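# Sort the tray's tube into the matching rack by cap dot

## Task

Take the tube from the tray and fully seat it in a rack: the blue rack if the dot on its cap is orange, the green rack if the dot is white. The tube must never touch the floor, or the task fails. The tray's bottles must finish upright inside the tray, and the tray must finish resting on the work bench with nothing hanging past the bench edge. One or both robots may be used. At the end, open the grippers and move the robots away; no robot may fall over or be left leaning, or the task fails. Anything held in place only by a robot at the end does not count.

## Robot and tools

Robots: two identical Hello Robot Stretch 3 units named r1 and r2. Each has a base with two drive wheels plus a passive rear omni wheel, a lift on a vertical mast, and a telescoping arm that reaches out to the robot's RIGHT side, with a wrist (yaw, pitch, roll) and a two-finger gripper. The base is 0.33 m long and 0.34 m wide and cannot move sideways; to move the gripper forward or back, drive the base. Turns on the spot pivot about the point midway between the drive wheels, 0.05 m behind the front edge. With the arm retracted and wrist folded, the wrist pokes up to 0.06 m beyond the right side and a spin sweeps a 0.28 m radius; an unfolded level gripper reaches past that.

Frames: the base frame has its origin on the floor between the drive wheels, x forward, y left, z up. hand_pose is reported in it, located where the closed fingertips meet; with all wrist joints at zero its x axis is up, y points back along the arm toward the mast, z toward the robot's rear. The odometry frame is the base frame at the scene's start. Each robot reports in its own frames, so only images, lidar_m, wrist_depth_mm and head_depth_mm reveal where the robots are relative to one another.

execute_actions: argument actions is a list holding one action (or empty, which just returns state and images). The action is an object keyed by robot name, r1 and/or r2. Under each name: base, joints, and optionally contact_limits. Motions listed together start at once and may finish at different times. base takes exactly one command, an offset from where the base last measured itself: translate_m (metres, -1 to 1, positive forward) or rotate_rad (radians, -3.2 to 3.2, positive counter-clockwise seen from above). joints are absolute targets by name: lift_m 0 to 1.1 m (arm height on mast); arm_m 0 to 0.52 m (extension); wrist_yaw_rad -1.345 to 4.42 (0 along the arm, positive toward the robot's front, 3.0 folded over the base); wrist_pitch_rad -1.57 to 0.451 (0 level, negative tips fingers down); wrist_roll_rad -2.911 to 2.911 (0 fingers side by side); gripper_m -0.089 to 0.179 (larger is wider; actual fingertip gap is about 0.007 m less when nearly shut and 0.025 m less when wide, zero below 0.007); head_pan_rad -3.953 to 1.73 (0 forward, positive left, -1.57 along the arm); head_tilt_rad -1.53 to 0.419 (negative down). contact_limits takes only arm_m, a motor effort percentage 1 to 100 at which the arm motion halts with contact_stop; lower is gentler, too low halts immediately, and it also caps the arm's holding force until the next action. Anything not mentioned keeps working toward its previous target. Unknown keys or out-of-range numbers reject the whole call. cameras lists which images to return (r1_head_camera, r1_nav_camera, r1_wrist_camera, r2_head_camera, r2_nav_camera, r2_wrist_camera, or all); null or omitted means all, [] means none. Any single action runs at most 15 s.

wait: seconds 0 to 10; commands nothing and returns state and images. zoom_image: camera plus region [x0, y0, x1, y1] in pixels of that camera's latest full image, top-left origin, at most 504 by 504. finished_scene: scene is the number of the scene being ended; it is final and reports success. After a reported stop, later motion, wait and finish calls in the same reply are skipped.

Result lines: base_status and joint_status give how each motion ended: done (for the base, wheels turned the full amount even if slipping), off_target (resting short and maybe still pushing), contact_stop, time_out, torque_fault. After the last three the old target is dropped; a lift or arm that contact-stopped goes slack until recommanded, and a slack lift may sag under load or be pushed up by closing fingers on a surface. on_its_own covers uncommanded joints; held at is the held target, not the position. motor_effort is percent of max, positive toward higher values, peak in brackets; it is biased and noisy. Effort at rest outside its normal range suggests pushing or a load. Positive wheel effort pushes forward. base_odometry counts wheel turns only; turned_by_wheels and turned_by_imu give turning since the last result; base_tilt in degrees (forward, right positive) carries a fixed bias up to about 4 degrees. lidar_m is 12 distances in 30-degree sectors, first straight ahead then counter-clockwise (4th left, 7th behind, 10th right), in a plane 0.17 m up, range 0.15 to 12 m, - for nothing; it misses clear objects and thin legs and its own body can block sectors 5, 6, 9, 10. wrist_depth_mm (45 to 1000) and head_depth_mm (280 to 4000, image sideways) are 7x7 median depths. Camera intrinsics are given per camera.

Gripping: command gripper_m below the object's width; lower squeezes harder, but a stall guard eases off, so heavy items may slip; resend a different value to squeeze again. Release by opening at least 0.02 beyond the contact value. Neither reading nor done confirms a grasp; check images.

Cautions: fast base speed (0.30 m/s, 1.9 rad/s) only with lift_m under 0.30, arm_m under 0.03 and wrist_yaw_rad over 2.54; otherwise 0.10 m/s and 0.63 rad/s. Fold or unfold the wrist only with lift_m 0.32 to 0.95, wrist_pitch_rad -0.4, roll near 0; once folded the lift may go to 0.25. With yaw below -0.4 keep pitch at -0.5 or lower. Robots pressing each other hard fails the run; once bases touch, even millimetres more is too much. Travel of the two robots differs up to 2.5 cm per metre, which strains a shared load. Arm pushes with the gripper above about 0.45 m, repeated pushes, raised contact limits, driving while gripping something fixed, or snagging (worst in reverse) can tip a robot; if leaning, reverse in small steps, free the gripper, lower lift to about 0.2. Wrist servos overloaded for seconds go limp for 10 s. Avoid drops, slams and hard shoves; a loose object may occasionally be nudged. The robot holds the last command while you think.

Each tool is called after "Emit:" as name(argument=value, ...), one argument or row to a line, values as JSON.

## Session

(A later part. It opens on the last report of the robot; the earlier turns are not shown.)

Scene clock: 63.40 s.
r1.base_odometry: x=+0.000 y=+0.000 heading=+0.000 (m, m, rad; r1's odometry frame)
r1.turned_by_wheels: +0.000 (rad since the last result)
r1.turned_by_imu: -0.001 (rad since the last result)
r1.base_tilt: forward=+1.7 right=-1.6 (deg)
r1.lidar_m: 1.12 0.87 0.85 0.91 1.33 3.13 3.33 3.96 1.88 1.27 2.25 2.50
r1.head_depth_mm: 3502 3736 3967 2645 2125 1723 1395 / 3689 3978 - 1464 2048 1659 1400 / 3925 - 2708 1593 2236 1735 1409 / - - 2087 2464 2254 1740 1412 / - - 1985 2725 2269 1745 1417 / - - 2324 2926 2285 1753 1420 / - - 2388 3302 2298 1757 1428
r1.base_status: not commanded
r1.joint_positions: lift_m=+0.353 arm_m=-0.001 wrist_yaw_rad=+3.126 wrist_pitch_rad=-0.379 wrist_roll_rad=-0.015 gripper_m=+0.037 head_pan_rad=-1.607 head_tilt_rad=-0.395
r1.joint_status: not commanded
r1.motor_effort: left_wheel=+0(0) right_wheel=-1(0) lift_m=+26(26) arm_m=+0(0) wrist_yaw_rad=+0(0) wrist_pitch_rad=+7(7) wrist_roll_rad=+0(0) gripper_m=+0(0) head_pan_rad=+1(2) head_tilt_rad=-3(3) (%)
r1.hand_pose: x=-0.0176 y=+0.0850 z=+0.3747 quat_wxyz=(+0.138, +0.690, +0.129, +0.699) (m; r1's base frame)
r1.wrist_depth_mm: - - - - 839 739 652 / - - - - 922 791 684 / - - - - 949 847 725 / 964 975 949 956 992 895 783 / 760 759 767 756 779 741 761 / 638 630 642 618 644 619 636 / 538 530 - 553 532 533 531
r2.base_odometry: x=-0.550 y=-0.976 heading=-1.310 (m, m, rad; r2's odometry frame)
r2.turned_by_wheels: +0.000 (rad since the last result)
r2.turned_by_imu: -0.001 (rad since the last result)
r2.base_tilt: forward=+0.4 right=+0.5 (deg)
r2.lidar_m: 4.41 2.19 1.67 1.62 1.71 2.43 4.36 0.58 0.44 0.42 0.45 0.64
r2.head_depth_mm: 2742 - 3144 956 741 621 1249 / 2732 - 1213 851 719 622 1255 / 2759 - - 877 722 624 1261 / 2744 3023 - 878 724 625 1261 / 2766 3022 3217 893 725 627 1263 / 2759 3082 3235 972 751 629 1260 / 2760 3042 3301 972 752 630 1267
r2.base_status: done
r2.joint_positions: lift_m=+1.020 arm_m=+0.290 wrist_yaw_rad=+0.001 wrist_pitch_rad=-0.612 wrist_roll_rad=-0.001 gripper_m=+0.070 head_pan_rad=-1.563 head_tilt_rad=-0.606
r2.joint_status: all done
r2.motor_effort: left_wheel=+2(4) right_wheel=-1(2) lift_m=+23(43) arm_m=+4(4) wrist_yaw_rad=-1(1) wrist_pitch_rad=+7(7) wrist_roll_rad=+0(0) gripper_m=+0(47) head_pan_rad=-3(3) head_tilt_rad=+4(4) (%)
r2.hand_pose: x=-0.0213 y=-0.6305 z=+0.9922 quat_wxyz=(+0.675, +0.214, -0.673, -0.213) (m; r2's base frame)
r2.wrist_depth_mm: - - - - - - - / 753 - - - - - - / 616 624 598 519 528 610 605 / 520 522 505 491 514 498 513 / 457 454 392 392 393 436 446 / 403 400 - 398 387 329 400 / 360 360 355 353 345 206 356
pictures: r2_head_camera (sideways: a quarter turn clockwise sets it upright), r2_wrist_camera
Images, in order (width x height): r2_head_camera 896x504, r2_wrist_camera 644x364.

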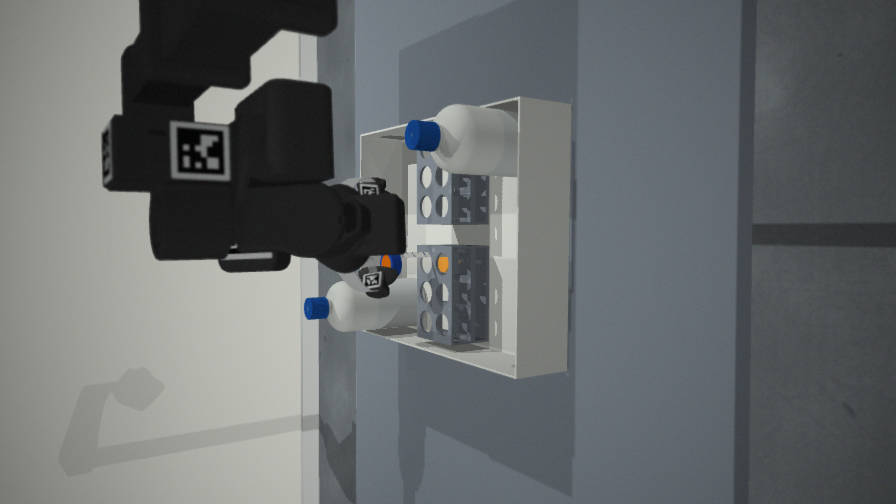

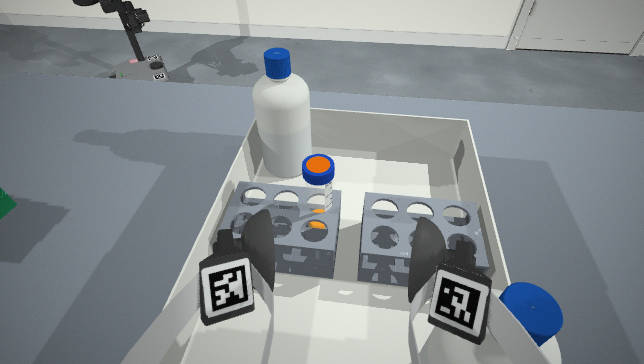

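Emit:
execute_actions(
  actions=[
    {"r2":{"base":{"translate_m":0.015},"joints":{"arm_m":0.38,"lift_m":0.98}}},
  ],
  cameras=["r2_head_camera","r2_wrist_camera"],
)

Scene clock: 71.17 s.
r1.base_odometry: x=+0.000 y=+0.000 heading=+0.000 (m, m, rad; r1's odometry frame)
r1.turned_by_wheels: +0.000 (rad since the last result)
r1.turned_by_imu: -0.001 (rad since the last result)
r1.base_tilt: forward=+1.7 right=-1.5 (deg)
r1.lidar_m: 1.12 0.87 0.85 0.91 1.32 3.14 3.35 3.95 1.88 1.27 2.25 2.51
r1.head_depth_mm: 3523 3734 3929 2662 2141 1715 1397 / 3722 - - 1468 2057 1660 1405 / 3948 - - 1593 2257 1740 1402 / - - 2079 2482 2259 1744 1415 / - - 1960 2770 2271 1749 1420 / - - 2331 2917 2289 1747 1420 / - - 2380 3292 2297 1761 1424
r1.base_status: not commanded
r1.joint_positions: lift_m=+0.353 arm_m=-0.001 wrist_yaw_rad=+3.126 wrist_pitch_rad=-0.379 wrist_roll_rad=-0.015 gripper_m=+0.037 head_pan_rad=-1.607 head_tilt_rad=-0.395
r1.joint_status: not commanded
r1.motor_effort: left_wheel=+0(0) right_wheel=+0(0) lift_m=+27(27) arm_m=+0(0) wrist_yaw_rad=+0(1) wrist_pitch_rad=+7(7) wrist_roll_rad=+0(0) gripper_m=+0(0) head_pan_rad=+1(1) head_tilt_rad=-3(3) (%)
r1.hand_pose: x=-0.0176 y=+0.0850 z=+0.3747 quat_wxyz=(+0.138, +0.690, +0.129, +0.699) (m; r1's base frame)
r1.wrist_depth_mm: - - - 988 856 740 654 / - - - - 889 799 682 / - - - - 965 831 719 / 950 940 953 970 964 884 776 / 752 749 782 751 790 737 779 / 632 630 634 635 659 629 618 / 536 530 - 553 539 530 529
r2.base_odometry: x=-0.547 y=-0.991 heading=-1.310 (m, m, rad; r2's odometry frame)
r2.turned_by_wheels: +0.000 (rad since the last result)
r2.turned_by_imu: -0.001 (rad since the last result)
r2.base_tilt: forward=+0.4 right=+0.5 (deg)
r2.lidar_m: 4.39 2.19 1.66 1.62 1.71 2.43 4.41 0.58 0.44 0.43 0.45 0.64
r2.head_depth_mm: 2750 2992 - 919 743 622 1256 / 2736 2961 3123 717 719 623 1261 / 2749 2950 1207 875 722 625 1261 / 2745 3003 - 885 723 624 1261 / 2738 3045 3221 880 725 628 1267 / 2786 3048 3257 973 750 627 1260 / 2774 3048 3314 975 752 631 1264
r2.base_status: done
r2.joint_positions: lift_m=+0.980 arm_m=+0.380 wrist_yaw_rad=+0.001 wrist_pitch_rad=-0.612 wrist_roll_rad=-0.001 gripper_m=+0.070 head_pan_rad=-1.563 head_tilt_rad=-0.606
r2.joint_status: all done
r2.motor_effort: left_wheel=+1(7) right_wheel=-1(3) lift_m=+23(23) arm_m=+3(4) wrist_yaw_rad=-1(2) wrist_pitch_rad=+6(7) wrist_roll_rad=+1(1) gripper_m=-1(1) head_pan_rad=-3(3) head_tilt_rad=+4(4) (%)
r2.hand_pose: x=-0.0213 y=-0.7205 z=+0.9522 quat_wxyz=(+0.675, +0.214, -0.673, -0.213) (m; r2's base frame)
r2.wrist_depth_mm: - - - - - - - / - - - - - - - / 547 542 507 427 442 537 538 / 468 464 423 418 449 433 453 / 402 404 344 323 409 377 401 / 359 357 - 299 306 293 353 / 321 319 309 309 298 280 310
pictures: r2_head_camera (sideways: a quarter turn clockwise sets it upright), r2_wrist_camera
Images, in order (width x height): r2_head_camera 896x504, r2_wrist_camera 644x364.

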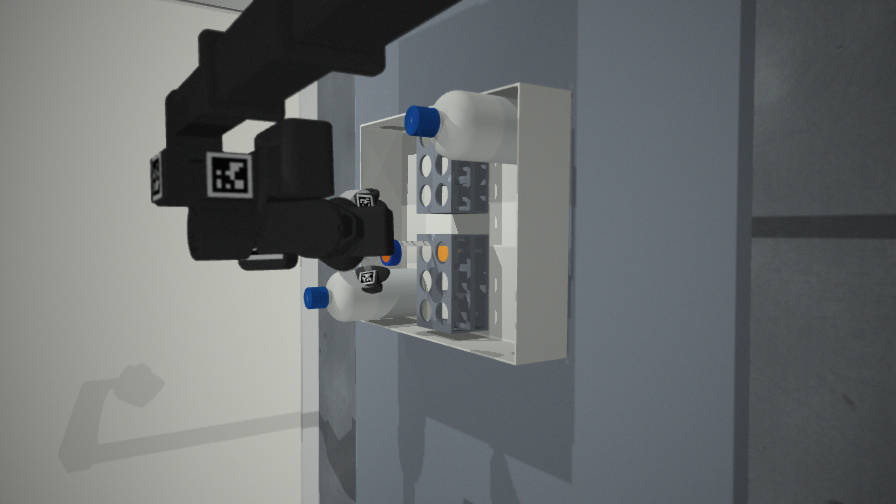

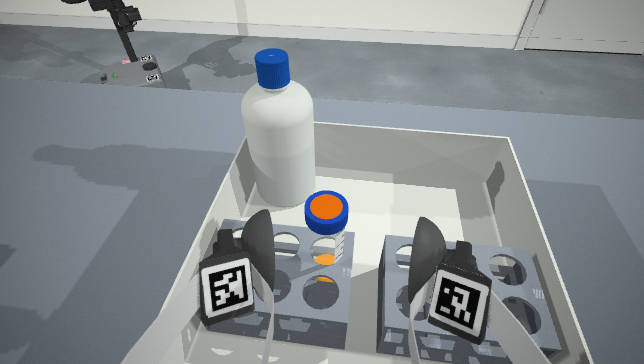

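Emit:
execute_actions(
  actions=[
    {"r2":{"base":{"translate_m":0.015},"joints":{"arm_m":0.44,"lift_m":0.92}}},
  ],
  cameras=["r2_head_camera","r2_wrist_camera"],
)

Scene clock: 76.53 s.
r1.base_odometry: x=+0.000 y=+0.000 heading=+0.000 (m, m, rad; r1's odometry frame)
r1.turned_by_wheels: +0.000 (rad since the last result)
r1.turned_by_imu: -0.001 (rad since the last result)
r1.base_tilt: forward=+1.6 right=-1.5 (deg)
r1.lidar_m: 1.12 0.87 0.85 0.91 1.32 3.12 3.34 3.96 1.88 1.28 2.25 2.52
r1.head_depth_mm: 3516 3733 3960 2646 2132 1710 1397 / 3743 3993 - 1471 2053 1656 1408 / 3954 - 2721 1589 2250 1732 1406 / - - 1964 2484 2257 1741 1413 / - - 1964 2726 2255 1748 1421 / - - 2326 2908 2288 1755 1423 / - - 2368 3305 2309 1762 1424
r1.base_status: not commanded
r1.joint_positions: lift_m=+0.353 arm_m=-0.001 wrist_yaw_rad=+3.126 wrist_pitch_rad=-0.379 wrist_roll_rad=-0.015 gripper_m=+0.037 head_pan_rad=-1.607 head_tilt_rad=-0.395
r1.joint_status: not commanded
r1.motor_effort: left_wheel=+0(1) right_wheel=+0(1) lift_m=+26(26) arm_m=+0(0) wrist_yaw_rad=+0(0) wrist_pitch_rad=+7(7) wrist_roll_rad=+0(0) gripper_m=+0(0) head_pan_rad=+2(1) head_tilt_rad=-3(3) (%)
r1.hand_pose: x=-0.0176 y=+0.0850 z=+0.3747 quat_wxyz=(+0.138, +0.690, +0.129, +0.699) (m; r1's base frame)
r1.wrist_depth_mm: - - - 989 856 720 646 / - - - - 926 771 709 / - - - - 977 855 718 / 979 979 994 962 993 860 764 / 760 770 768 754 780 762 767 / 629 632 637 627 656 625 625 / 534 523 - 559 541 537 543
r2.base_odometry: x=-0.543 y=-1.005 heading=-1.310 (m, m, rad; r2's odometry frame)
r2.turned_by_wheels: +0.000 (rad since the last result)
r2.turned_by_imu: -0.001 (rad since the last result)
r2.base_tilt: forward=+0.4 right=+0.6 (deg)
r2.lidar_m: 4.37 2.20 1.66 1.62 1.70 2.43 4.41 0.58 0.44 0.43 0.45 0.64
r2.head_depth_mm: 2716 3030 3240 - 718 615 1256 / 2749 3013 - 710 720 624 1251 / 2744 3036 - 896 722 624 1257 / 2760 3045 962 878 722 626 1258 / 2774 3002 3232 906 725 627 1259 / 2769 3056 3242 970 749 628 1267 / 2788 3044 3269 973 752 631 1264
r2.base_status: done
r2.joint_positions: lift_m=+0.920 arm_m=+0.440 wrist_yaw_rad=+0.001 wrist_pitch_rad=-0.612 wrist_roll_rad=-0.001 gripper_m=+0.070 head_pan_rad=-1.563 head_tilt_rad=-0.606
r2.joint_status: all done
r2.motor_effort: left_wheel=+1(5) right_wheel=-1(2) lift_m=+23(23) arm_m=+3(3) wrist_yaw_rad=-2(2) wrist_pitch_rad=+7(6) wrist_roll_rad=+0(0) gripper_m=-1(0) head_pan_rad=-4(3) head_tilt_rad=+4(4) (%)
r2.hand_pose: x=-0.0213 y=-0.7805 z=+0.8922 quat_wxyz=(+0.675, +0.214, -0.673, -0.213) (m; r2's base frame)
r2.wrist_depth_mm: - - - - - - - / 539 542 496 491 - - - / 439 444 417 295 348 339 433 / 379 376 317 324 368 354 321 / 329 328 267 184 322 324 276 / 289 283 - 231 276 247 223 / 259 228 227 223 222 211 196
pictures: r2_head_camera (sideways: a quarter turn clockwise sets it upright), r2_wrist_camera
Images, in order (width x height): r2_head_camera 896x504, r2_wrist_camera 644x364.

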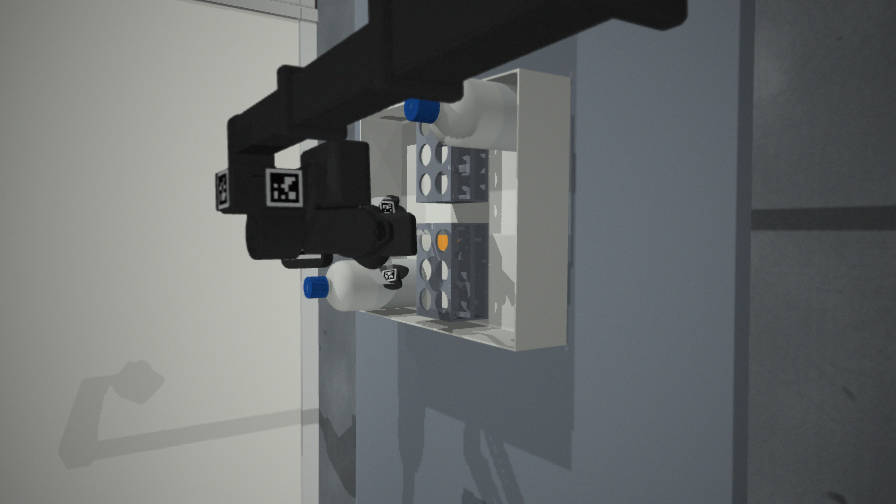

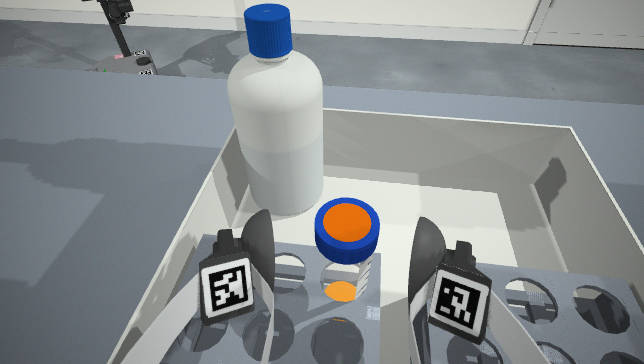

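Emit:
execute_actions(
  actions=[
    {"r2":{"joints":{"arm_m":0.468,"lift_m":0.908}}},
  ],
  cameras=["r2_wrist_camera"],
)

Emit:
execute_actions(
  actions=[
    {"r2":{"joints":{"gripper_m":0.015}}},
  ],
  cameras=["r2_wrist_camera"],
)

Scene clock: 82.87 s.
r1.base_odometry: x=+0.000 y=+0.000 heading=+0.000 (m, m, rad; r1's odometry frame)
r1.turned_by_wheels: +0.000 (rad since the last result)
r1.turned_by_imu: -0.001 (rad since the last result)
r1.base_tilt: forward=+1.7 right=-1.5 (deg)
r1.lidar_m: 1.12 0.87 0.85 0.91 1.33 3.13 3.34 3.95 1.88 1.27 2.25 2.51
r1.head_depth_mm: 3527 3768 3955 2664 2133 1724 1402 / 3723 3982 - 1470 2051 1665 1402 / 3924 - 2727 1590 2247 1731 1407 / - - 1946 2493 2251 1741 1409 / - - 1967 2743 2270 1748 1421 / - - 2333 2905 2274 1747 1422 / - - 2381 3313 2286 1763 1426
r1.base_status: not commanded
r1.joint_positions: lift_m=+0.353 arm_m=-0.001 wrist_yaw_rad=+3.126 wrist_pitch_rad=-0.379 wrist_roll_rad=-0.015 gripper_m=+0.037 head_pan_rad=-1.607 head_tilt_rad=-0.395
r1.joint_status: not commanded
r1.motor_effort: left_wheel=+0(0) right_wheel=-1(0) lift_m=+27(26) arm_m=+0(0) wrist_yaw_rad=+0(0) wrist_pitch_rad=+7(7) wrist_roll_rad=+0(0) gripper_m=+0(0) head_pan_rad=+2(2) head_tilt_rad=-3(3) (%)
r1.hand_pose: x=-0.0176 y=+0.0850 z=+0.3747 quat_wxyz=(+0.138, +0.690, +0.129, +0.699) (m; r1's base frame)
r1.wrist_depth_mm: - - - 977 825 753 650 / - - - - 920 798 689 / - - - - 972 822 726 / 966 957 968 951 986 872 773 / 753 750 740 762 758 757 761 / 617 631 638 632 648 619 620 / 533 535 - 552 528 539 536
r2.base_odometry: x=-0.543 y=-1.005 heading=-1.310 (m, m, rad; r2's odometry frame)
r2.turned_by_wheels: +0.000 (rad since the last result)
r2.turned_by_imu: -0.001 (rad since the last result)
r2.base_tilt: forward=+0.4 right=+0.5 (deg)
r2.lidar_m: 4.39 2.20 1.66 1.62 1.70 2.43 4.40 0.58 0.44 0.43 0.45 0.64
r2.head_depth_mm: 2740 2985 3241 - 719 605 1256 / 2762 3014 - 711 722 623 1256 / 2758 3011 - 899 723 625 1258 / 2742 3069 2090 879 724 625 1260 / 2755 3088 3252 908 724 626 1260 / 2762 3056 3237 973 750 628 1266 / 2762 3072 3322 976 752 631 1263
r2.base_status: not commanded
r2.joint_positions: lift_m=+0.908 arm_m=+0.468 wrist_yaw_rad=+0.001 wrist_pitch_rad=-0.612 wrist_roll_rad=-0.001 gripper_m=+0.070 head_pan_rad=-1.563 head_tilt_rad=-0.606
r2.joint_status: all done
r2.motor_effort: left_wheel=+1(0) right_wheel=-1(1) lift_m=+23(23) arm_m=+3(3) wrist_yaw_rad=-1(2) wrist_pitch_rad=+6(6) wrist_roll_rad=+0(0) gripper_m=-1(0) head_pan_rad=-3(3) head_tilt_rad=+3(3) (%)
r2.hand_pose: x=-0.0213 y=-0.8085 z=+0.8802 quat_wxyz=(+0.675, +0.214, -0.673, -0.213) (m; r2's base frame)
r2.wrist_depth_mm: - - - - - - - / 520 516 223 470 - - - / 424 425 237 309 320 312 417 / 360 360 273 334 338 331 304 / 315 313 268 297 313 307 267 / 276 264 - 149 264 270 247 / 248 193 189 187 209 216 206
pictures: r2_wrist_camera
Images, in order (width x height): r2_wrist_camera 644x364.

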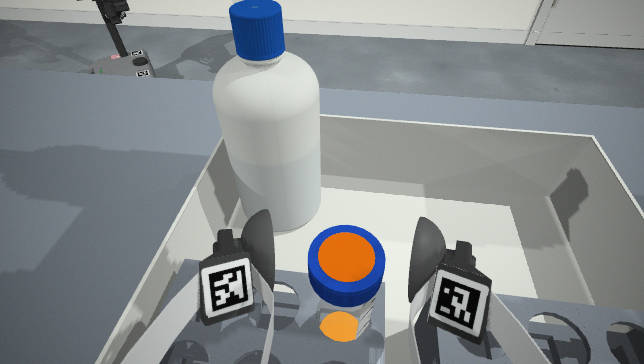

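Scene clock: 83.90 s.
r1.base_odometry: x=+0.000 y=+0.000 heading=+0.000 (m, m, rad; r1's odometry frame)
r1.turned_by_wheels: +0.000 (rad since the last result)
r1.turned_by_imu: +0.000 (rad since the last result)
r1.base_tilt: forward=+1.7 right=-1.5 (deg)
r1.lidar_m: 1.12 0.87 0.85 0.91 1.33 3.12 3.35 3.97 1.88 1.27 2.24 2.51
r1.head_depth_mm: 3514 3719 3930 2663 2125 1717 1396 / 3721 - - 1472 2063 1662 1397 / 3913 - 2725 1590 2234 1730 1414 / - - 1948 2502 2256 1733 1414 / - - 1949 2746 2273 1742 1415 / - - 2332 2934 2284 1755 1421 / - - 2384 3304 2296 1767 1426
r1.base_status: not commanded
r1.joint_positions: lift_m=+0.353 arm_m=-0.001 wrist_yaw_rad=+3.126 wrist_pitch_rad=-0.379 wrist_roll_rad=-0.015 gripper_m=+0.037 head_pan_rad=-1.607 head_tilt_rad=-0.395
r1.joint_status: not commanded
r1.motor_effort: left_wheel=+0(0) right_wheel=+0(1) lift_m=+27(26) arm_m=+0(0) wrist_yaw_rad=+0(0) wrist_pitch_rad=+7(7) wrist_roll_rad=+0(0) gripper_m=+0(0) head_pan_rad=+2(2) head_tilt_rad=-3(3) (%)
r1.hand_pose: x=-0.0176 y=+0.0850 z=+0.3747 quat_wxyz=(+0.138, +0.690, +0.129, +0.699) (m; r1's base frame)
r1.wrist_depth_mm: - - - 985 848 733 657 / - - - - 898 776 701 / - - - - 958 830 713 / 972 953 975 956 974 888 773 / 763 753 765 766 788 757 765 / 634 630 642 642 648 620 630 / 528 532 - 548 535 532 531
r2.base_odometry: x=-0.543 y=-1.005 heading=-1.310 (m, m, rad; r2's odometry frame)
r2.turned_by_wheels: +0.000 (rad since the last result)
r2.turned_by_imu: +0.000 (rad since the last result)
r2.base_tilt: forward=+0.4 right=+0.5 (deg)
r2.lidar_m: 4.37 2.19 1.66 1.62 1.70 2.43 4.42 0.58 0.44 0.43 0.45 0.64
r2.head_depth_mm: 2732 3026 3209 - 721 606 1253 / 2748 3018 - 711 721 624 1260 / 2740 2985 - 904 720 624 1256 / 2740 3041 959 879 723 624 1258 / 2766 3036 3236 904 727 626 1258 / 2759 3028 3265 974 750 629 1258 / 2796 3038 3257 973 751 630 1264
r2.base_status: not commanded
r2.joint_positions: lift_m=+0.908 arm_m=+0.468 wrist_yaw_rad=+0.001 wrist_pitch_rad=-0.612 wrist_roll_rad=-0.001 gripper_m=+0.016 head_pan_rad=-1.563 head_tilt_rad=-0.606
r2.joint_status: all done
r2.motor_effort: left_wheel=+1(1) right_wheel=-1(1) lift_m=+23(23) arm_m=+3(3) wrist_yaw_rad=-1(2) wrist_pitch_rad=+7(7) wrist_roll_rad=+0(0) gripper_m=-10(87) head_pan_rad=-4(3) head_tilt_rad=+4(4) (%)
r2.hand_pose: x=-0.0213 y=-0.8085 z=+0.8802 quat_wxyz=(+0.675, +0.214, -0.673, -0.213) (m; r2's base frame)
r2.wrist_depth_mm: - - - - - - - / 517 517 222 469 - - - / 424 426 237 308 319 309 414 / 362 359 273 333 340 333 305 / 312 312 293 158 311 306 265 / 278 230 218 145 - 272 248 / 250 190 186 186 234 210 206
pictures: r2_wrist_camera
Images, in order (width x height): r2_wrist_camera 644x364.

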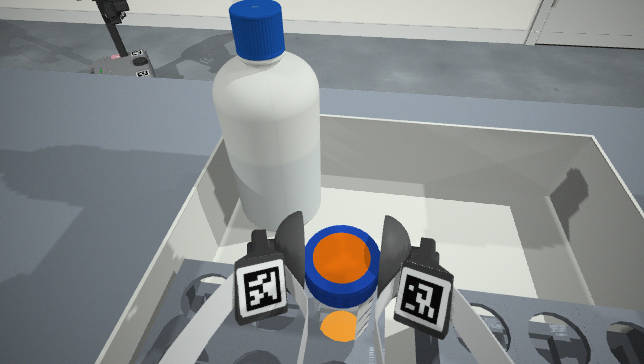

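Emit:
execute_actions(
  actions=[
    {"r2":{"joints":{"gripper_m":0.0,"lift_m":0.96}}},
  ],
  cameras=["r2_wrist_camera","r2_head_camera"],
)

Scene clock: 87.83 s.
r1.base_odometry: x=+0.000 y=+0.000 heading=+0.000 (m, m, rad; r1's odometry frame)
r1.turned_by_wheels: +0.000 (rad since the last result)
r1.turned_by_imu: -0.001 (rad since the last result)
r1.base_tilt: forward=+1.6 right=-1.5 (deg)
r1.lidar_m: 1.12 0.87 0.85 0.91 1.33 3.10 3.34 3.97 1.88 1.27 2.25 2.51
r1.head_depth_mm: 3519 3749 3962 2647 2130 1714 1398 / 3732 3983 - 1467 2051 1664 1397 / 3948 - 2716 1588 2226 1733 1407 / - - 2004 2469 2279 1737 1412 / - - 1965 2749 2265 1748 1424 / - - 2322 2944 2286 1755 1421 / - - 2383 3278 2300 1763 1426
r1.base_status: not commanded
r1.joint_positions: lift_m=+0.353 arm_m=-0.001 wrist_yaw_rad=+3.126 wrist_pitch_rad=-0.379 wrist_roll_rad=-0.015 gripper_m=+0.037 head_pan_rad=-1.607 head_tilt_rad=-0.395
r1.joint_status: not commanded
r1.motor_effort: left_wheel=+0(0) right_wheel=+0(1) lift_m=+26(27) arm_m=+0(0) wrist_yaw_rad=+0(0) wrist_pitch_rad=+7(7) wrist_roll_rad=+0(0) gripper_m=+0(0) head_pan_rad=+2(1) head_tilt_rad=-3(3) (%)
r1.hand_pose: x=-0.0176 y=+0.0850 z=+0.3747 quat_wxyz=(+0.138, +0.690, +0.129, +0.699) (m; r1's base frame)
r1.wrist_depth_mm: - - - 986 843 732 658 / - - - - 893 782 701 / - - - - 952 826 740 / 935 997 923 945 959 860 779 / 756 757 757 759 787 760 747 / 623 624 628 627 651 623 637 / 524 543 - 552 529 534 524
r2.base_odometry: x=-0.543 y=-1.005 heading=-1.310 (m, m, rad; r2's odometry frame)
r2.turned_by_wheels: +0.000 (rad since the last result)
r2.turned_by_imu: -0.001 (rad since the last result)
r2.base_tilt: forward=+0.4 right=+0.5 (deg)
r2.lidar_m: 4.37 2.19 1.66 1.62 1.71 2.43 4.41 0.58 0.44 0.43 0.45 0.64
r2.head_depth_mm: 2747 3028 - 901 742 621 1254 / 2752 2936 3157 710 721 624 1257 / 2733 2931 1220 907 722 625 1261 / 2751 3016 1043 885 723 625 1258 / 2767 3050 3240 905 724 627 1254 / 2758 3054 3269 973 749 628 1262 / 2759 3063 3256 975 754 630 1267
r2.base_status: not commanded
r2.joint_positions: lift_m=+0.960 arm_m=+0.468 wrist_yaw_rad=+0.001 wrist_pitch_rad=-0.613 wrist_roll_rad=-0.001 gripper_m=+0.001 head_pan_rad=-1.563 head_tilt_rad=-0.606
r2.joint_status: all done
r2.motor_effort: left_wheel=+2(1) right_wheel=-1(1) lift_m=+49(51) arm_m=+3(3) wrist_yaw_rad=-2(1) wrist_pitch_rad=+7(7) wrist_roll_rad=+0(0) gripper_m=-16(73) head_pan_rad=-3(3) head_tilt_rad=+4(3) (%)
r2.hand_pose: x=-0.0213 y=-0.8084 z=+0.9311 quat_wxyz=(+0.675, +0.214, -0.673, -0.213) (m; r2's base frame)
r2.wrist_depth_mm: - - - - - - - / - - - - - - - / 509 505 475 489 509 - - / 436 434 316 345 364 352 427 / 376 375 330 157 375 360 360 / 335 334 277 143 320 328 289 / 300 298 262 221 276 287 241
pictures: r2_head_camera (sideways: a quarter turn clockwise sets it upright), r2_wrist_camera
Images, in order (width x height): r2_head_camera 896x504, r2_wrist_camera 644x364.

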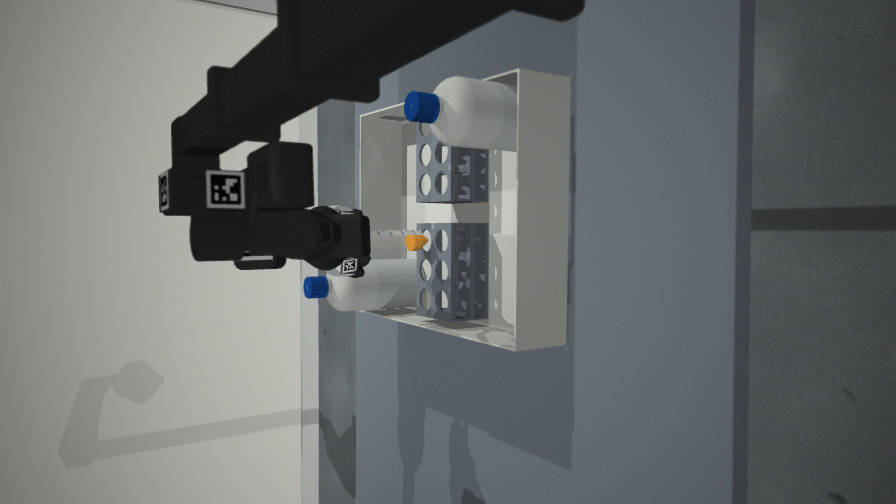

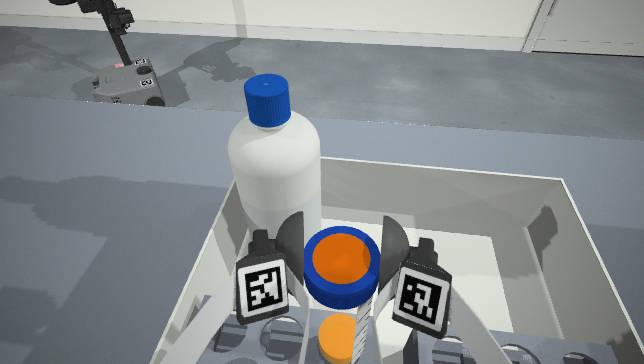

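Emit:
execute_actions(
  actions=[
    {"r2":{"joints":{"lift_m":1.08}}},
  ],
  cameras=[],
)

Emit:
execute_actions(
  actions=[
    {"r2":{"base":{"translate_m":-0.5}}},
  ],
  cameras=["r2_wrist_camera","r2_head_camera"],
)

Scene clock: 93.53 s.
r1.base_odometry: x=+0.000 y=+0.000 heading=+0.000 (m, m, rad; r1's odometry frame)
r1.turned_by_wheels: +0.000 (rad since the last result)
r1.turned_by_imu: -0.001 (rad since the last result)
r1.base_tilt: forward=+1.7 right=-1.5 (deg)
r1.lidar_m: 1.12 0.87 0.85 0.91 1.33 3.13 3.34 3.95 1.88 1.27 2.25 2.51
r1.head_depth_mm: 3534 3755 3956 2685 2141 1710 1398 / 3732 - - 1470 2048 1661 1401 / 3943 - 2724 1587 2249 1731 1410 / - - 2100 2499 2260 1737 1407 / - - 1985 2748 2283 1737 1418 / - - 2321 2932 2263 1761 1424 / - - 2371 3315 2295 1761 1435
r1.base_status: not commanded
r1.joint_positions: lift_m=+0.353 arm_m=-0.001 wrist_yaw_rad=+3.126 wrist_pitch_rad=-0.379 wrist_roll_rad=-0.015 gripper_m=+0.037 head_pan_rad=-1.607 head_tilt_rad=-0.395
r1.joint_status: not commanded
r1.motor_effort: left_wheel=+0(0) right_wheel=+0(0) lift_m=+26(26) arm_m=+0(0) wrist_yaw_rad=+0(1) wrist_pitch_rad=+7(7) wrist_roll_rad=+0(0) gripper_m=+0(0) head_pan_rad=+2(2) head_tilt_rad=-3(3) (%)
r1.hand_pose: x=-0.0176 y=+0.0850 z=+0.3747 quat_wxyz=(+0.138, +0.690, +0.129, +0.699) (m; r1's base frame)
r1.wrist_depth_mm: - - - - 866 733 649 / - - - - 906 785 690 / - - - - 991 833 725 / 963 959 980 957 933 855 777 / 761 756 770 758 778 768 762 / 626 626 629 628 652 629 622 / 527 529 - 553 532 540 534
r2.base_odometry: x=-0.543 y=-1.005 heading=-1.310 (m, m, rad; r2's odometry frame)
r2.turned_by_wheels: +0.000 (rad since the last result)
r2.turned_by_imu: -0.001 (rad since the last result)
r2.base_tilt: forward=+0.4 right=+0.6 (deg)
r2.lidar_m: 4.38 2.19 1.66 1.62 1.71 2.43 4.40 0.58 0.44 0.43 0.45 0.64
r2.head_depth_mm: - 2993 3241 954 742 621 1250 / 2800 3021 3218 709 718 623 1258 / - 3105 3192 909 721 625 1261 / 2712 3062 2185 886 724 626 1262 / 2759 3054 3251 905 726 627 1260 / 2757 3071 3239 972 751 630 1258 / 2776 3076 3284 975 751 632 1270
r2.base_status: not commanded
r2.joint_positions: lift_m=+1.080 arm_m=+0.468 wrist_yaw_rad=+0.001 wrist_pitch_rad=-0.613 wrist_roll_rad=-0.001 gripper_m=+0.001 head_pan_rad=-1.563 head_tilt_rad=-0.606
r2.joint_status: all done
r2.motor_effort: left_wheel=+1(1) right_wheel=-1(1) lift_m=+50(51) arm_m=+3(3) wrist_yaw_rad=-1(2) wrist_pitch_rad=+7(7) wrist_roll_rad=+0(0) gripper_m=-16(16) head_pan_rad=-3(3) head_tilt_rad=+2(4) (%)
r2.hand_pose: x=-0.0213 y=-0.8083 z=+1.0510 quat_wxyz=(+0.675, +0.214, -0.673, -0.213) (m; r2's base frame)
r2.wrist_depth_mm: - - - - - - - / - - - - - - - / - - - - - - - / 616 607 606 602 607 - - / 530 523 529 157 539 515 526 / 468 468 476 143 450 450 462 / 418 419 405 219 403 398 412
pictures: none
No camera images: the call's "cameras" was empty. Leave "cameras" out to get every camera's image.

Scene clock: 99.67 s.
r1.base_odometry: x=+0.000 y=+0.000 heading=+0.000 (m, m, rad; r1's odometry frame)
r1.turned_by_wheels: +0.000 (rad since the last result)
r1.turned_by_imu: -0.002 (rad since the last result)
r1.base_tilt: forward=+1.7 right=-1.6 (deg)
r1.lidar_m: 1.12 0.87 0.85 0.91 1.32 3.13 3.35 3.97 1.88 1.27 2.25 2.52
r1.head_depth_mm: 3497 3722 3960 2650 2128 1714 1400 / 3706 3981 - 1466 2055 1654 1405 / 3990 - - 1584 2243 1725 1406 / - - 2078 2507 2259 1745 1411 / - - 2002 2726 2266 1751 1416 / - - 2316 2918 2297 1763 1429 / - - 2378 3268 2298 1765 1429
r1.base_status: not commanded
r1.joint_positions: lift_m=+0.353 arm_m=-0.001 wrist_yaw_rad=+3.126 wrist_pitch_rad=-0.379 wrist_roll_rad=-0.015 gripper_m=+0.037 head_pan_rad=-1.607 head_tilt_rad=-0.395
r1.joint_status: not commanded
r1.motor_effort: left_wheel=+0(0) right_wheel=-1(1) lift_m=+27(26) arm_m=+0(0) wrist_yaw_rad=+0(0) wrist_pitch_rad=+7(7) wrist_roll_rad=+0(0) gripper_m=+0(0) head_pan_rad=+1(1) head_tilt_rad=-3(3) (%)
r1.hand_pose: x=-0.0176 y=+0.0850 z=+0.3747 quat_wxyz=(+0.138, +0.690, +0.129, +0.699) (m; r1's base frame)
r1.wrist_depth_mm: - - - 991 851 737 664 / - - - - 916 770 684 / - - - - 970 815 736 / 976 940 963 959 962 869 762 / 768 747 777 760 762 774 760 / 639 612 637 630 648 626 627 / 537 534 - 550 530 541 538
r2.base_odometry: x=-0.672 y=-0.522 heading=-1.310 (m, m, rad; r2's odometry frame)
r2.turned_by_wheels: +0.000 (rad since the last result)
r2.turned_by_imu: +0.002 (rad since the last result)
r2.base_tilt: forward=+0.4 right=+0.5 (deg)
r2.lidar_m: 4.89 2.22 1.69 1.65 1.73 2.48 3.90 4.11 0.41 0.40 0.42 0.60
r2.head_depth_mm: - 2977 3168 1042 741 606 734 / 2759 3026 3161 957 744 605 1227 / - 3054 3170 925 746 608 1229 / 2687 3028 3201 964 747 608 1232 / 2727 3057 3190 967 750 611 1234 / 2737 3045 3237 972 752 613 1269 / 2770 3040 3249 899 752 613 1269
r2.base_status: done
r2.joint_positions: lift_m=+1.080 arm_m=+0.468 wrist_yaw_rad=+0.001 wrist_pitch_rad=-0.613 wrist_roll_rad=-0.001 gripper_m=+0.001 head_pan_rad=-1.563 head_tilt_rad=-0.606
r2.joint_status: not commanded
r2.motor_effort: left_wheel=+1(1) right_wheel=+0(5) lift_m=+49(49) arm_m=+3(3) wrist_yaw_rad=-2(2) wrist_pitch_rad=+7(7) wrist_roll_rad=+1(0) gripper_m=-15(16) head_pan_rad=-3(3) head_tilt_rad=+4(4) (%)
r2.hand_pose: x=-0.0213 y=-0.8083 z=+1.0510 quat_wxyz=(+0.675, +0.214, -0.673, -0.213) (m; r2's base frame)
r2.wrist_depth_mm: - - - - - - - / - - - - - - - / - - - - - - - / 609 603 605 - - - - / 495 528 523 157 538 519 - / 456 458 480 142 449 461 - / 381 420 410 221 404 411 -
pictures: r2_head_camera (sideways: a quarter turn clockwise sets it upright), r2_wrist_camera
Images, in order (width x height): r2_head_camera 896x504, r2_wrist_camera 644x364.

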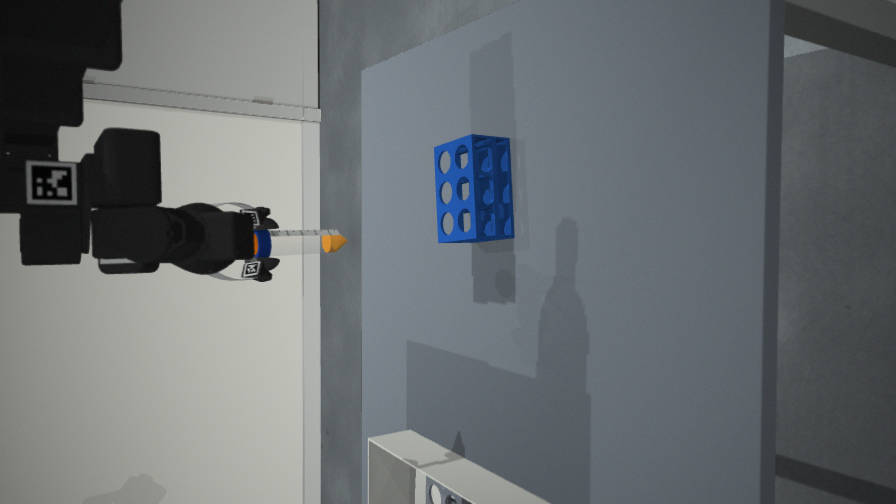

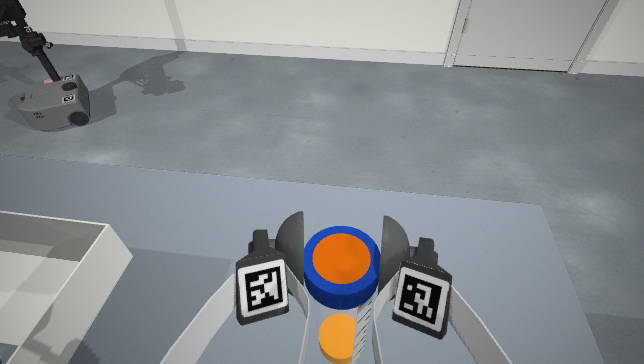

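Emit:
execute_actions(
  actions=[
    {"r2":{"base":{"translate_m":-0.063},"joints":{"lift_m":0.975,"arm_m":0.43}}},
  ],
  cameras=["r2_wrist_camera","r2_head_camera"],
)

Emit:
zoom_image(
  camera="r2_head_camera",
  region=[340,160,540,320],
)

Scene clock: 109.13 s.
r1.base_odometry: x=+0.000 y=+0.000 heading=+0.000 (m, m, rad; r1's odometry frame)
r1.turned_by_wheels: +0.000 (rad since the last result)
r1.turned_by_imu: -0.001 (rad since the last result)
r1.base_tilt: forward=+1.6 right=-1.5 (deg)
r1.lidar_m: 1.12 0.87 0.85 0.91 1.33 3.14 3.34 3.96 1.88 1.28 2.25 2.51
r1.head_depth_mm: 3517 3786 3904 2654 2121 1716 1398 / 3711 3971 - 1470 2051 1660 1404 / 3957 - - 1584 2238 1722 1415 / - - 2070 2489 2269 1736 1415 / - - 1985 2748 2274 1755 1417 / - - 2225 2911 2292 1759 1425 / - - 2379 3297 2284 1768 1432
r1.base_status: not commanded
r1.joint_positions: lift_m=+0.353 arm_m=-0.001 wrist_yaw_rad=+3.126 wrist_pitch_rad=-0.379 wrist_roll_rad=-0.015 gripper_m=+0.037 head_pan_rad=-1.607 head_tilt_rad=-0.395
r1.joint_status: not commanded
r1.motor_effort: left_wheel=+0(0) right_wheel=+0(0) lift_m=+26(26) arm_m=+0(0) wrist_yaw_rad=+0(0) wrist_pitch_rad=+7(7) wrist_roll_rad=-1(0) gripper_m=+0(0) head_pan_rad=+2(1) head_tilt_rad=-3(3) (%)
r1.hand_pose: x=-0.0176 y=+0.0850 z=+0.3747 quat_wxyz=(+0.138, +0.690, +0.129, +0.699) (m; r1's base frame)
r1.wrist_depth_mm: - - - - 828 739 642 / - - - - 888 778 690 / - - - - 986 831 738 / 970 979 957 938 985 874 757 / 782 768 770 759 759 761 747 / 634 630 643 624 637 633 622 / 535 533 - 546 534 530 527
r2.base_odometry: x=-0.688 y=-0.461 heading=-1.310 (m, m, rad; r2's odometry frame)
r2.turned_by_wheels: +0.000 (rad since the last result)
r2.turned_by_imu: +0.000 (rad since the last result)
r2.base_tilt: forward=+0.4 right=+0.5 (deg)
r2.lidar_m: 4.95 2.22 1.70 1.65 1.74 2.49 3.85 4.05 0.41 0.40 0.42 0.60
r2.head_depth_mm: 2695 2923 - 2257 792 605 1173 / 2699 2866 3138 957 743 608 823 / 2710 - 3062 962 746 609 1228 / 2736 2985 3207 929 747 608 1233 / 2757 3022 3239 967 748 611 1229 / 2727 3039 3221 973 751 612 1238 / 2762 3061 3250 955 751 613 1236
r2.base_status: done
r2.joint_positions: lift_m=+0.975 arm_m=+0.430 wrist_yaw_rad=+0.001 wrist_pitch_rad=-0.614 wrist_roll_rad=-0.001 gripper_m=+0.001 head_pan_rad=-1.563 head_tilt_rad=-0.606
r2.joint_status: all done
r2.motor_effort: left_wheel=+1(2) right_wheel=-1(5) lift_m=+23(42) arm_m=-4(5) wrist_yaw_rad=-2(1) wrist_pitch_rad=+8(7) wrist_roll_rad=+0(0) gripper_m=-16(16) head_pan_rad=-3(3) head_tilt_rad=+3(2) (%)
r2.hand_pose: x=-0.0213 y=-0.7709 z=+0.9469 quat_wxyz=(+0.675, +0.214, -0.673, -0.213) (m; r2's base frame)
r2.wrist_depth_mm: - - - - - - - / - - - - - - - / 536 537 531 533 534 - - / 425 458 450 455 452 447 - / 395 399 394 157 403 391 - / 352 352 356 143 342 348 - / 315 315 307 220 305 310 323
pictures: r2_head_camera (sideways: a quarter turn clockwise sets it upright), r2_wrist_camera
Images, in order (width x height): r2_head_camera 896x504, r2_wrist_camera 644x364.

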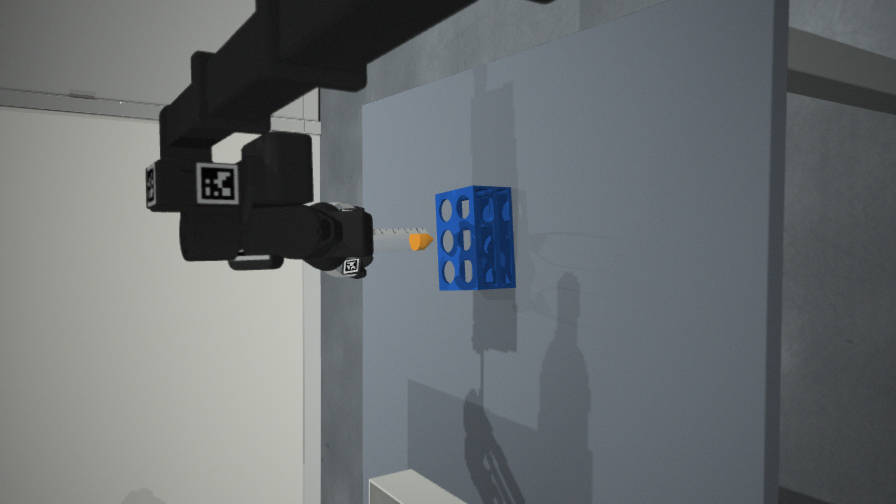

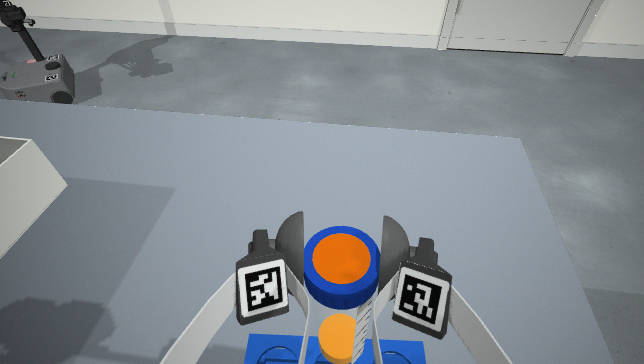

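Region (340, 160, 540, 320) of r2_head_camera's 896x504 image, scaled by 2.520, with more detail than that image has; it fills the top 403 rows of this view, and the rest is white.

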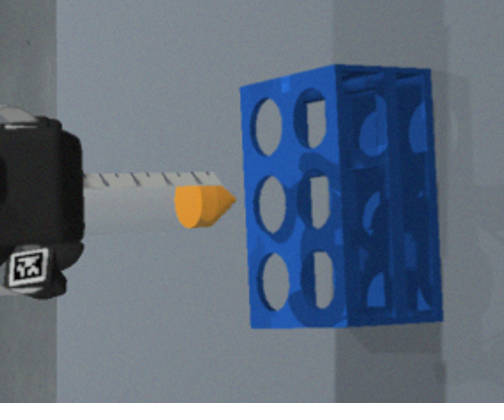

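Emit:
execute_actions(
  actions=[
    {"r2":{"joints":{"lift_m":0.945}}},
  ],
  cameras=["r2_wrist_camera","r2_head_camera"],
)

Emit:
zoom_image(
  camera="r2_head_camera",
  region=[340,160,540,320],
)

Scene clock: 113.27 s.
r1.base_odometry: x=+0.000 y=+0.000 heading=+0.000 (m, m, rad; r1's odometry frame)
r1.turned_by_wheels: +0.000 (rad since the last result)
r1.turned_by_imu: -0.001 (rad since the last result)
r1.base_tilt: forward=+1.7 right=-1.5 (deg)
r1.lidar_m: 1.12 0.87 0.85 0.91 1.32 3.13 3.34 3.94 1.88 1.27 2.25 2.51
r1.head_depth_mm: 3512 3727 3912 2670 2150 1714 1394 / 3737 3993 - 1471 2048 1659 1401 / 3948 - - 1595 2246 1729 1409 / - - 2093 2466 2268 1736 1415 / - - 1996 2744 2277 1749 1417 / - - 2233 2915 2292 1761 1422 / - - 2356 3262 2290 1769 1426
r1.base_status: not commanded
r1.joint_positions: lift_m=+0.353 arm_m=-0.001 wrist_yaw_rad=+3.126 wrist_pitch_rad=-0.379 wrist_roll_rad=-0.015 gripper_m=+0.037 head_pan_rad=-1.607 head_tilt_rad=-0.395
r1.joint_status: not commanded
r1.motor_effort: left_wheel=+0(0) right_wheel=+0(1) lift_m=+28(27) arm_m=+0(0) wrist_yaw_rad=-1(1) wrist_pitch_rad=+7(7) wrist_roll_rad=+0(0) gripper_m=+0(0) head_pan_rad=+2(1) head_tilt_rad=-3(4) (%)
r1.hand_pose: x=-0.0176 y=+0.0850 z=+0.3747 quat_wxyz=(+0.138, +0.690, +0.129, +0.699) (m; r1's base frame)
r1.wrist_depth_mm: - - - - 865 742 657 / - - - - 882 769 692 / - - - - 995 835 739 / 983 956 968 955 957 880 754 / 766 748 772 774 775 747 763 / 616 631 628 623 666 630 635 / 533 526 - 548 534 537 535
r2.base_odometry: x=-0.688 y=-0.461 heading=-1.310 (m, m, rad; r2's odometry frame)
r2.turned_by_wheels: +0.000 (rad since the last result)
r2.turned_by_imu: -0.001 (rad since the last result)
r2.base_tilt: forward=+0.4 right=+0.5 (deg)
r2.lidar_m: 4.94 2.22 1.69 1.65 1.74 2.49 3.84 4.06 0.41 0.40 0.42 0.60
r2.head_depth_mm: 2694 2937 3223 - 742 605 1177 / 2675 2920 3004 957 743 608 824 / 2708 2931 3002 961 743 608 1225 / 2722 2942 3229 927 747 610 1235 / 2738 3054 3213 969 748 611 1236 / 2780 3022 3238 968 752 612 1240 / 2787 3045 3255 957 750 614 1238
r2.base_status: not commanded
r2.joint_positions: lift_m=+0.945 arm_m=+0.430 wrist_yaw_rad=+0.001 wrist_pitch_rad=-0.614 wrist_roll_rad=-0.001 gripper_m=+0.001 head_pan_rad=-1.563 head_tilt_rad=-0.606
r2.joint_status: all done
r2.motor_effort: left_wheel=+2(1) right_wheel=-1(1) lift_m=+23(23) arm_m=-4(4) wrist_yaw_rad=-1(1) wrist_pitch_rad=+8(7) wrist_roll_rad=+1(0) gripper_m=-16(16) head_pan_rad=-3(3) head_tilt_rad=+4(3) (%)
r2.hand_pose: x=-0.0213 y=-0.7709 z=+0.9169 quat_wxyz=(+0.675, +0.214, -0.673, -0.213) (m; r2's base frame)
r2.wrist_depth_mm: - - - - - - - / - - - - - - - / 487 488 482 483 475 481 - / 400 414 408 408 406 405 - / 361 361 360 158 364 355 - / 318 318 326 142 308 314 319 / 286 283 261 216 250 282 281
pictures: r2_head_camera (sideways: a quarter turn clockwise sets it upright), r2_wrist_camera
Images, in order (width x height): r2_head_camera 896x504, r2_wrist_camera 644x364.

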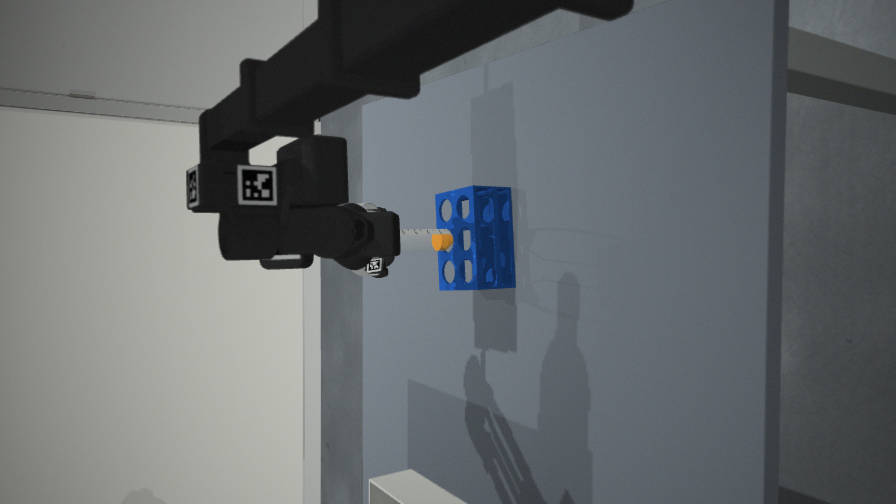

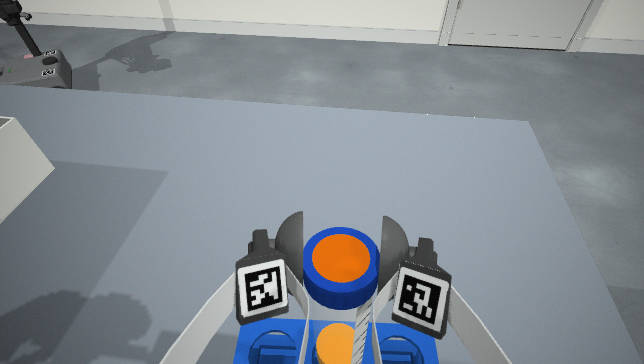

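Region (340, 160, 540, 320) of r2_head_camera's 896x504 image, scaled by 2.520, with more detail than that image has; it fills the top 403 rows of this view, and the rest is white.

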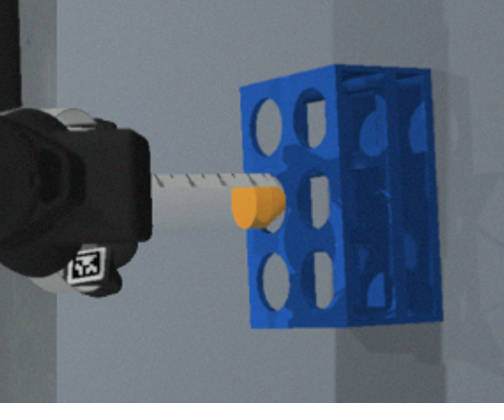

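Tip is in the hole.

Emit:
execute_actions(
  actions=[
    {"r2":{"joints":{"lift_m":0.905}}},
  ],
  cameras=["r2_wrist_camera","r2_head_camera"],
)

Emit:
zoom_image(
  camera="r2_head_camera",
  region=[340,160,540,320],
)

Scene clock: 116.83 s.
r1.base_odometry: x=+0.000 y=+0.000 heading=+0.000 (m, m, rad; r1's odometry frame)
r1.turned_by_wheels: +0.000 (rad since the last result)
r1.turned_by_imu: -0.001 (rad since the last result)
r1.base_tilt: forward=+1.6 right=-1.6 (deg)
r1.lidar_m: 1.12 0.87 0.85 0.91 1.33 3.13 3.35 3.97 1.88 1.28 2.25 2.51
r1.head_depth_mm: 3550 3722 3938 2657 2125 1718 1397 / 3755 3989 - 1471 2057 1667 1402 / 3956 - - 1592 2259 1740 1406 / - - 2080 2481 2261 1735 1409 / - - 1987 2746 2267 1746 1416 / - - 2234 2914 2289 1757 1419 / - - 2366 3301 2300 1770 1428
r1.base_status: not commanded
r1.joint_positions: lift_m=+0.353 arm_m=-0.001 wrist_yaw_rad=+3.126 wrist_pitch_rad=-0.379 wrist_roll_rad=-0.015 gripper_m=+0.037 head_pan_rad=-1.607 head_tilt_rad=-0.395
r1.joint_status: not commanded
r1.motor_effort: left_wheel=+0(0) right_wheel=+0(0) lift_m=+27(26) arm_m=+0(0) wrist_yaw_rad=+0(0) wrist_pitch_rad=+7(7) wrist_roll_rad=+0(0) gripper_m=+0(0) head_pan_rad=+1(1) head_tilt_rad=-3(4) (%)
r1.hand_pose: x=-0.0176 y=+0.0850 z=+0.3747 quat_wxyz=(+0.138, +0.690, +0.129, +0.699) (m; r1's base frame)
r1.wrist_depth_mm: - - - - 838 725 656 / - - - - 889 798 702 / - - - - 979 819 728 / 936 982 966 935 953 890 754 / 773 763 748 765 780 778 751 / 628 629 631 628 644 633 635 / 531 536 - 535 532 541 542
r2.base_odometry: x=-0.688 y=-0.461 heading=-1.310 (m, m, rad; r2's odometry frame)
r2.turned_by_wheels: +0.000 (rad since the last result)
r2.turned_by_imu: -0.001 (rad since the last result)
r2.base_tilt: forward=+0.4 right=+0.5 (deg)
r2.lidar_m: 4.95 2.22 1.69 1.65 1.74 2.49 3.84 4.05 0.41 0.40 0.42 0.59
r2.head_depth_mm: 2670 2999 3151 - 708 591 1172 / 2682 2976 - 921 743 606 825 / 2714 2999 - 961 745 608 1228 / 2735 3023 3180 874 747 608 1228 / 2703 3015 3210 966 747 609 1238 / 2751 3025 3227 972 751 613 1239 / 2765 3041 3248 957 753 614 1238
r2.base_status: not commanded
r2.joint_positions: lift_m=+0.905 arm_m=+0.430 wrist_yaw_rad=+0.001 wrist_pitch_rad=-0.616 wrist_roll_rad=-0.001 gripper_m=+0.001 head_pan_rad=-1.563 head_tilt_rad=-0.606
r2.joint_status: all done
r2.motor_effort: left_wheel=+1(1) right_wheel=-1(1) lift_m=+24(25) arm_m=-4(4) wrist_yaw_rad=-1(2) wrist_pitch_rad=+9(8) wrist_roll_rad=+0(0) gripper_m=-16(16) head_pan_rad=-3(3) head_tilt_rad=+3(3) (%)
r2.hand_pose: x=-0.0213 y=-0.7705 z=+0.8765 quat_wxyz=(+0.675, +0.215, -0.673, -0.214) (m; r2's base frame)
r2.wrist_depth_mm: - - - - - - - / 509 499 501 - - - - / 417 417 414 417 410 409 - / 352 352 355 348 351 349 - / 308 310 304 157 312 305 310 / 274 273 279 142 202 270 270 / 246 244 187 185 184 242 243
pictures: r2_head_camera (sideways: a quarter turn clockwise sets it upright), r2_wrist_camera
Images, in order (width x height): r2_head_camera 896x504, r2_wrist_camera 644x364.

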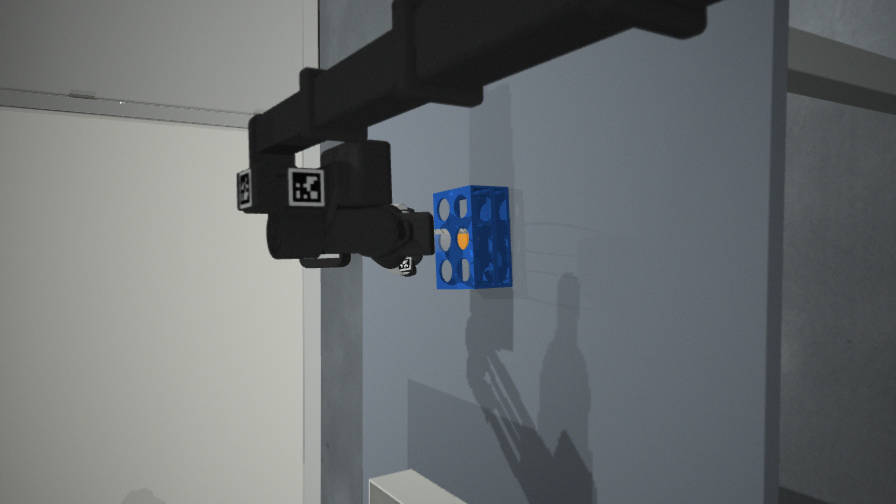

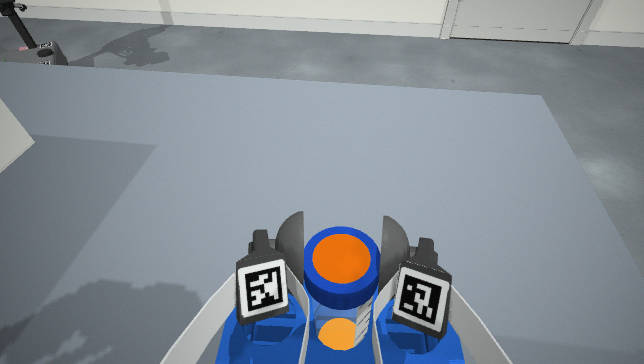

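Region (340, 160, 540, 320) of r2_head_camera's 896x504 image, scaled by 2.520, with more detail than that image has; it fills the top 403 rows of this view, and the rest is white.

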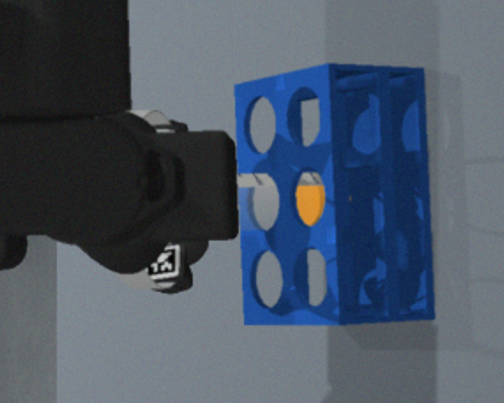

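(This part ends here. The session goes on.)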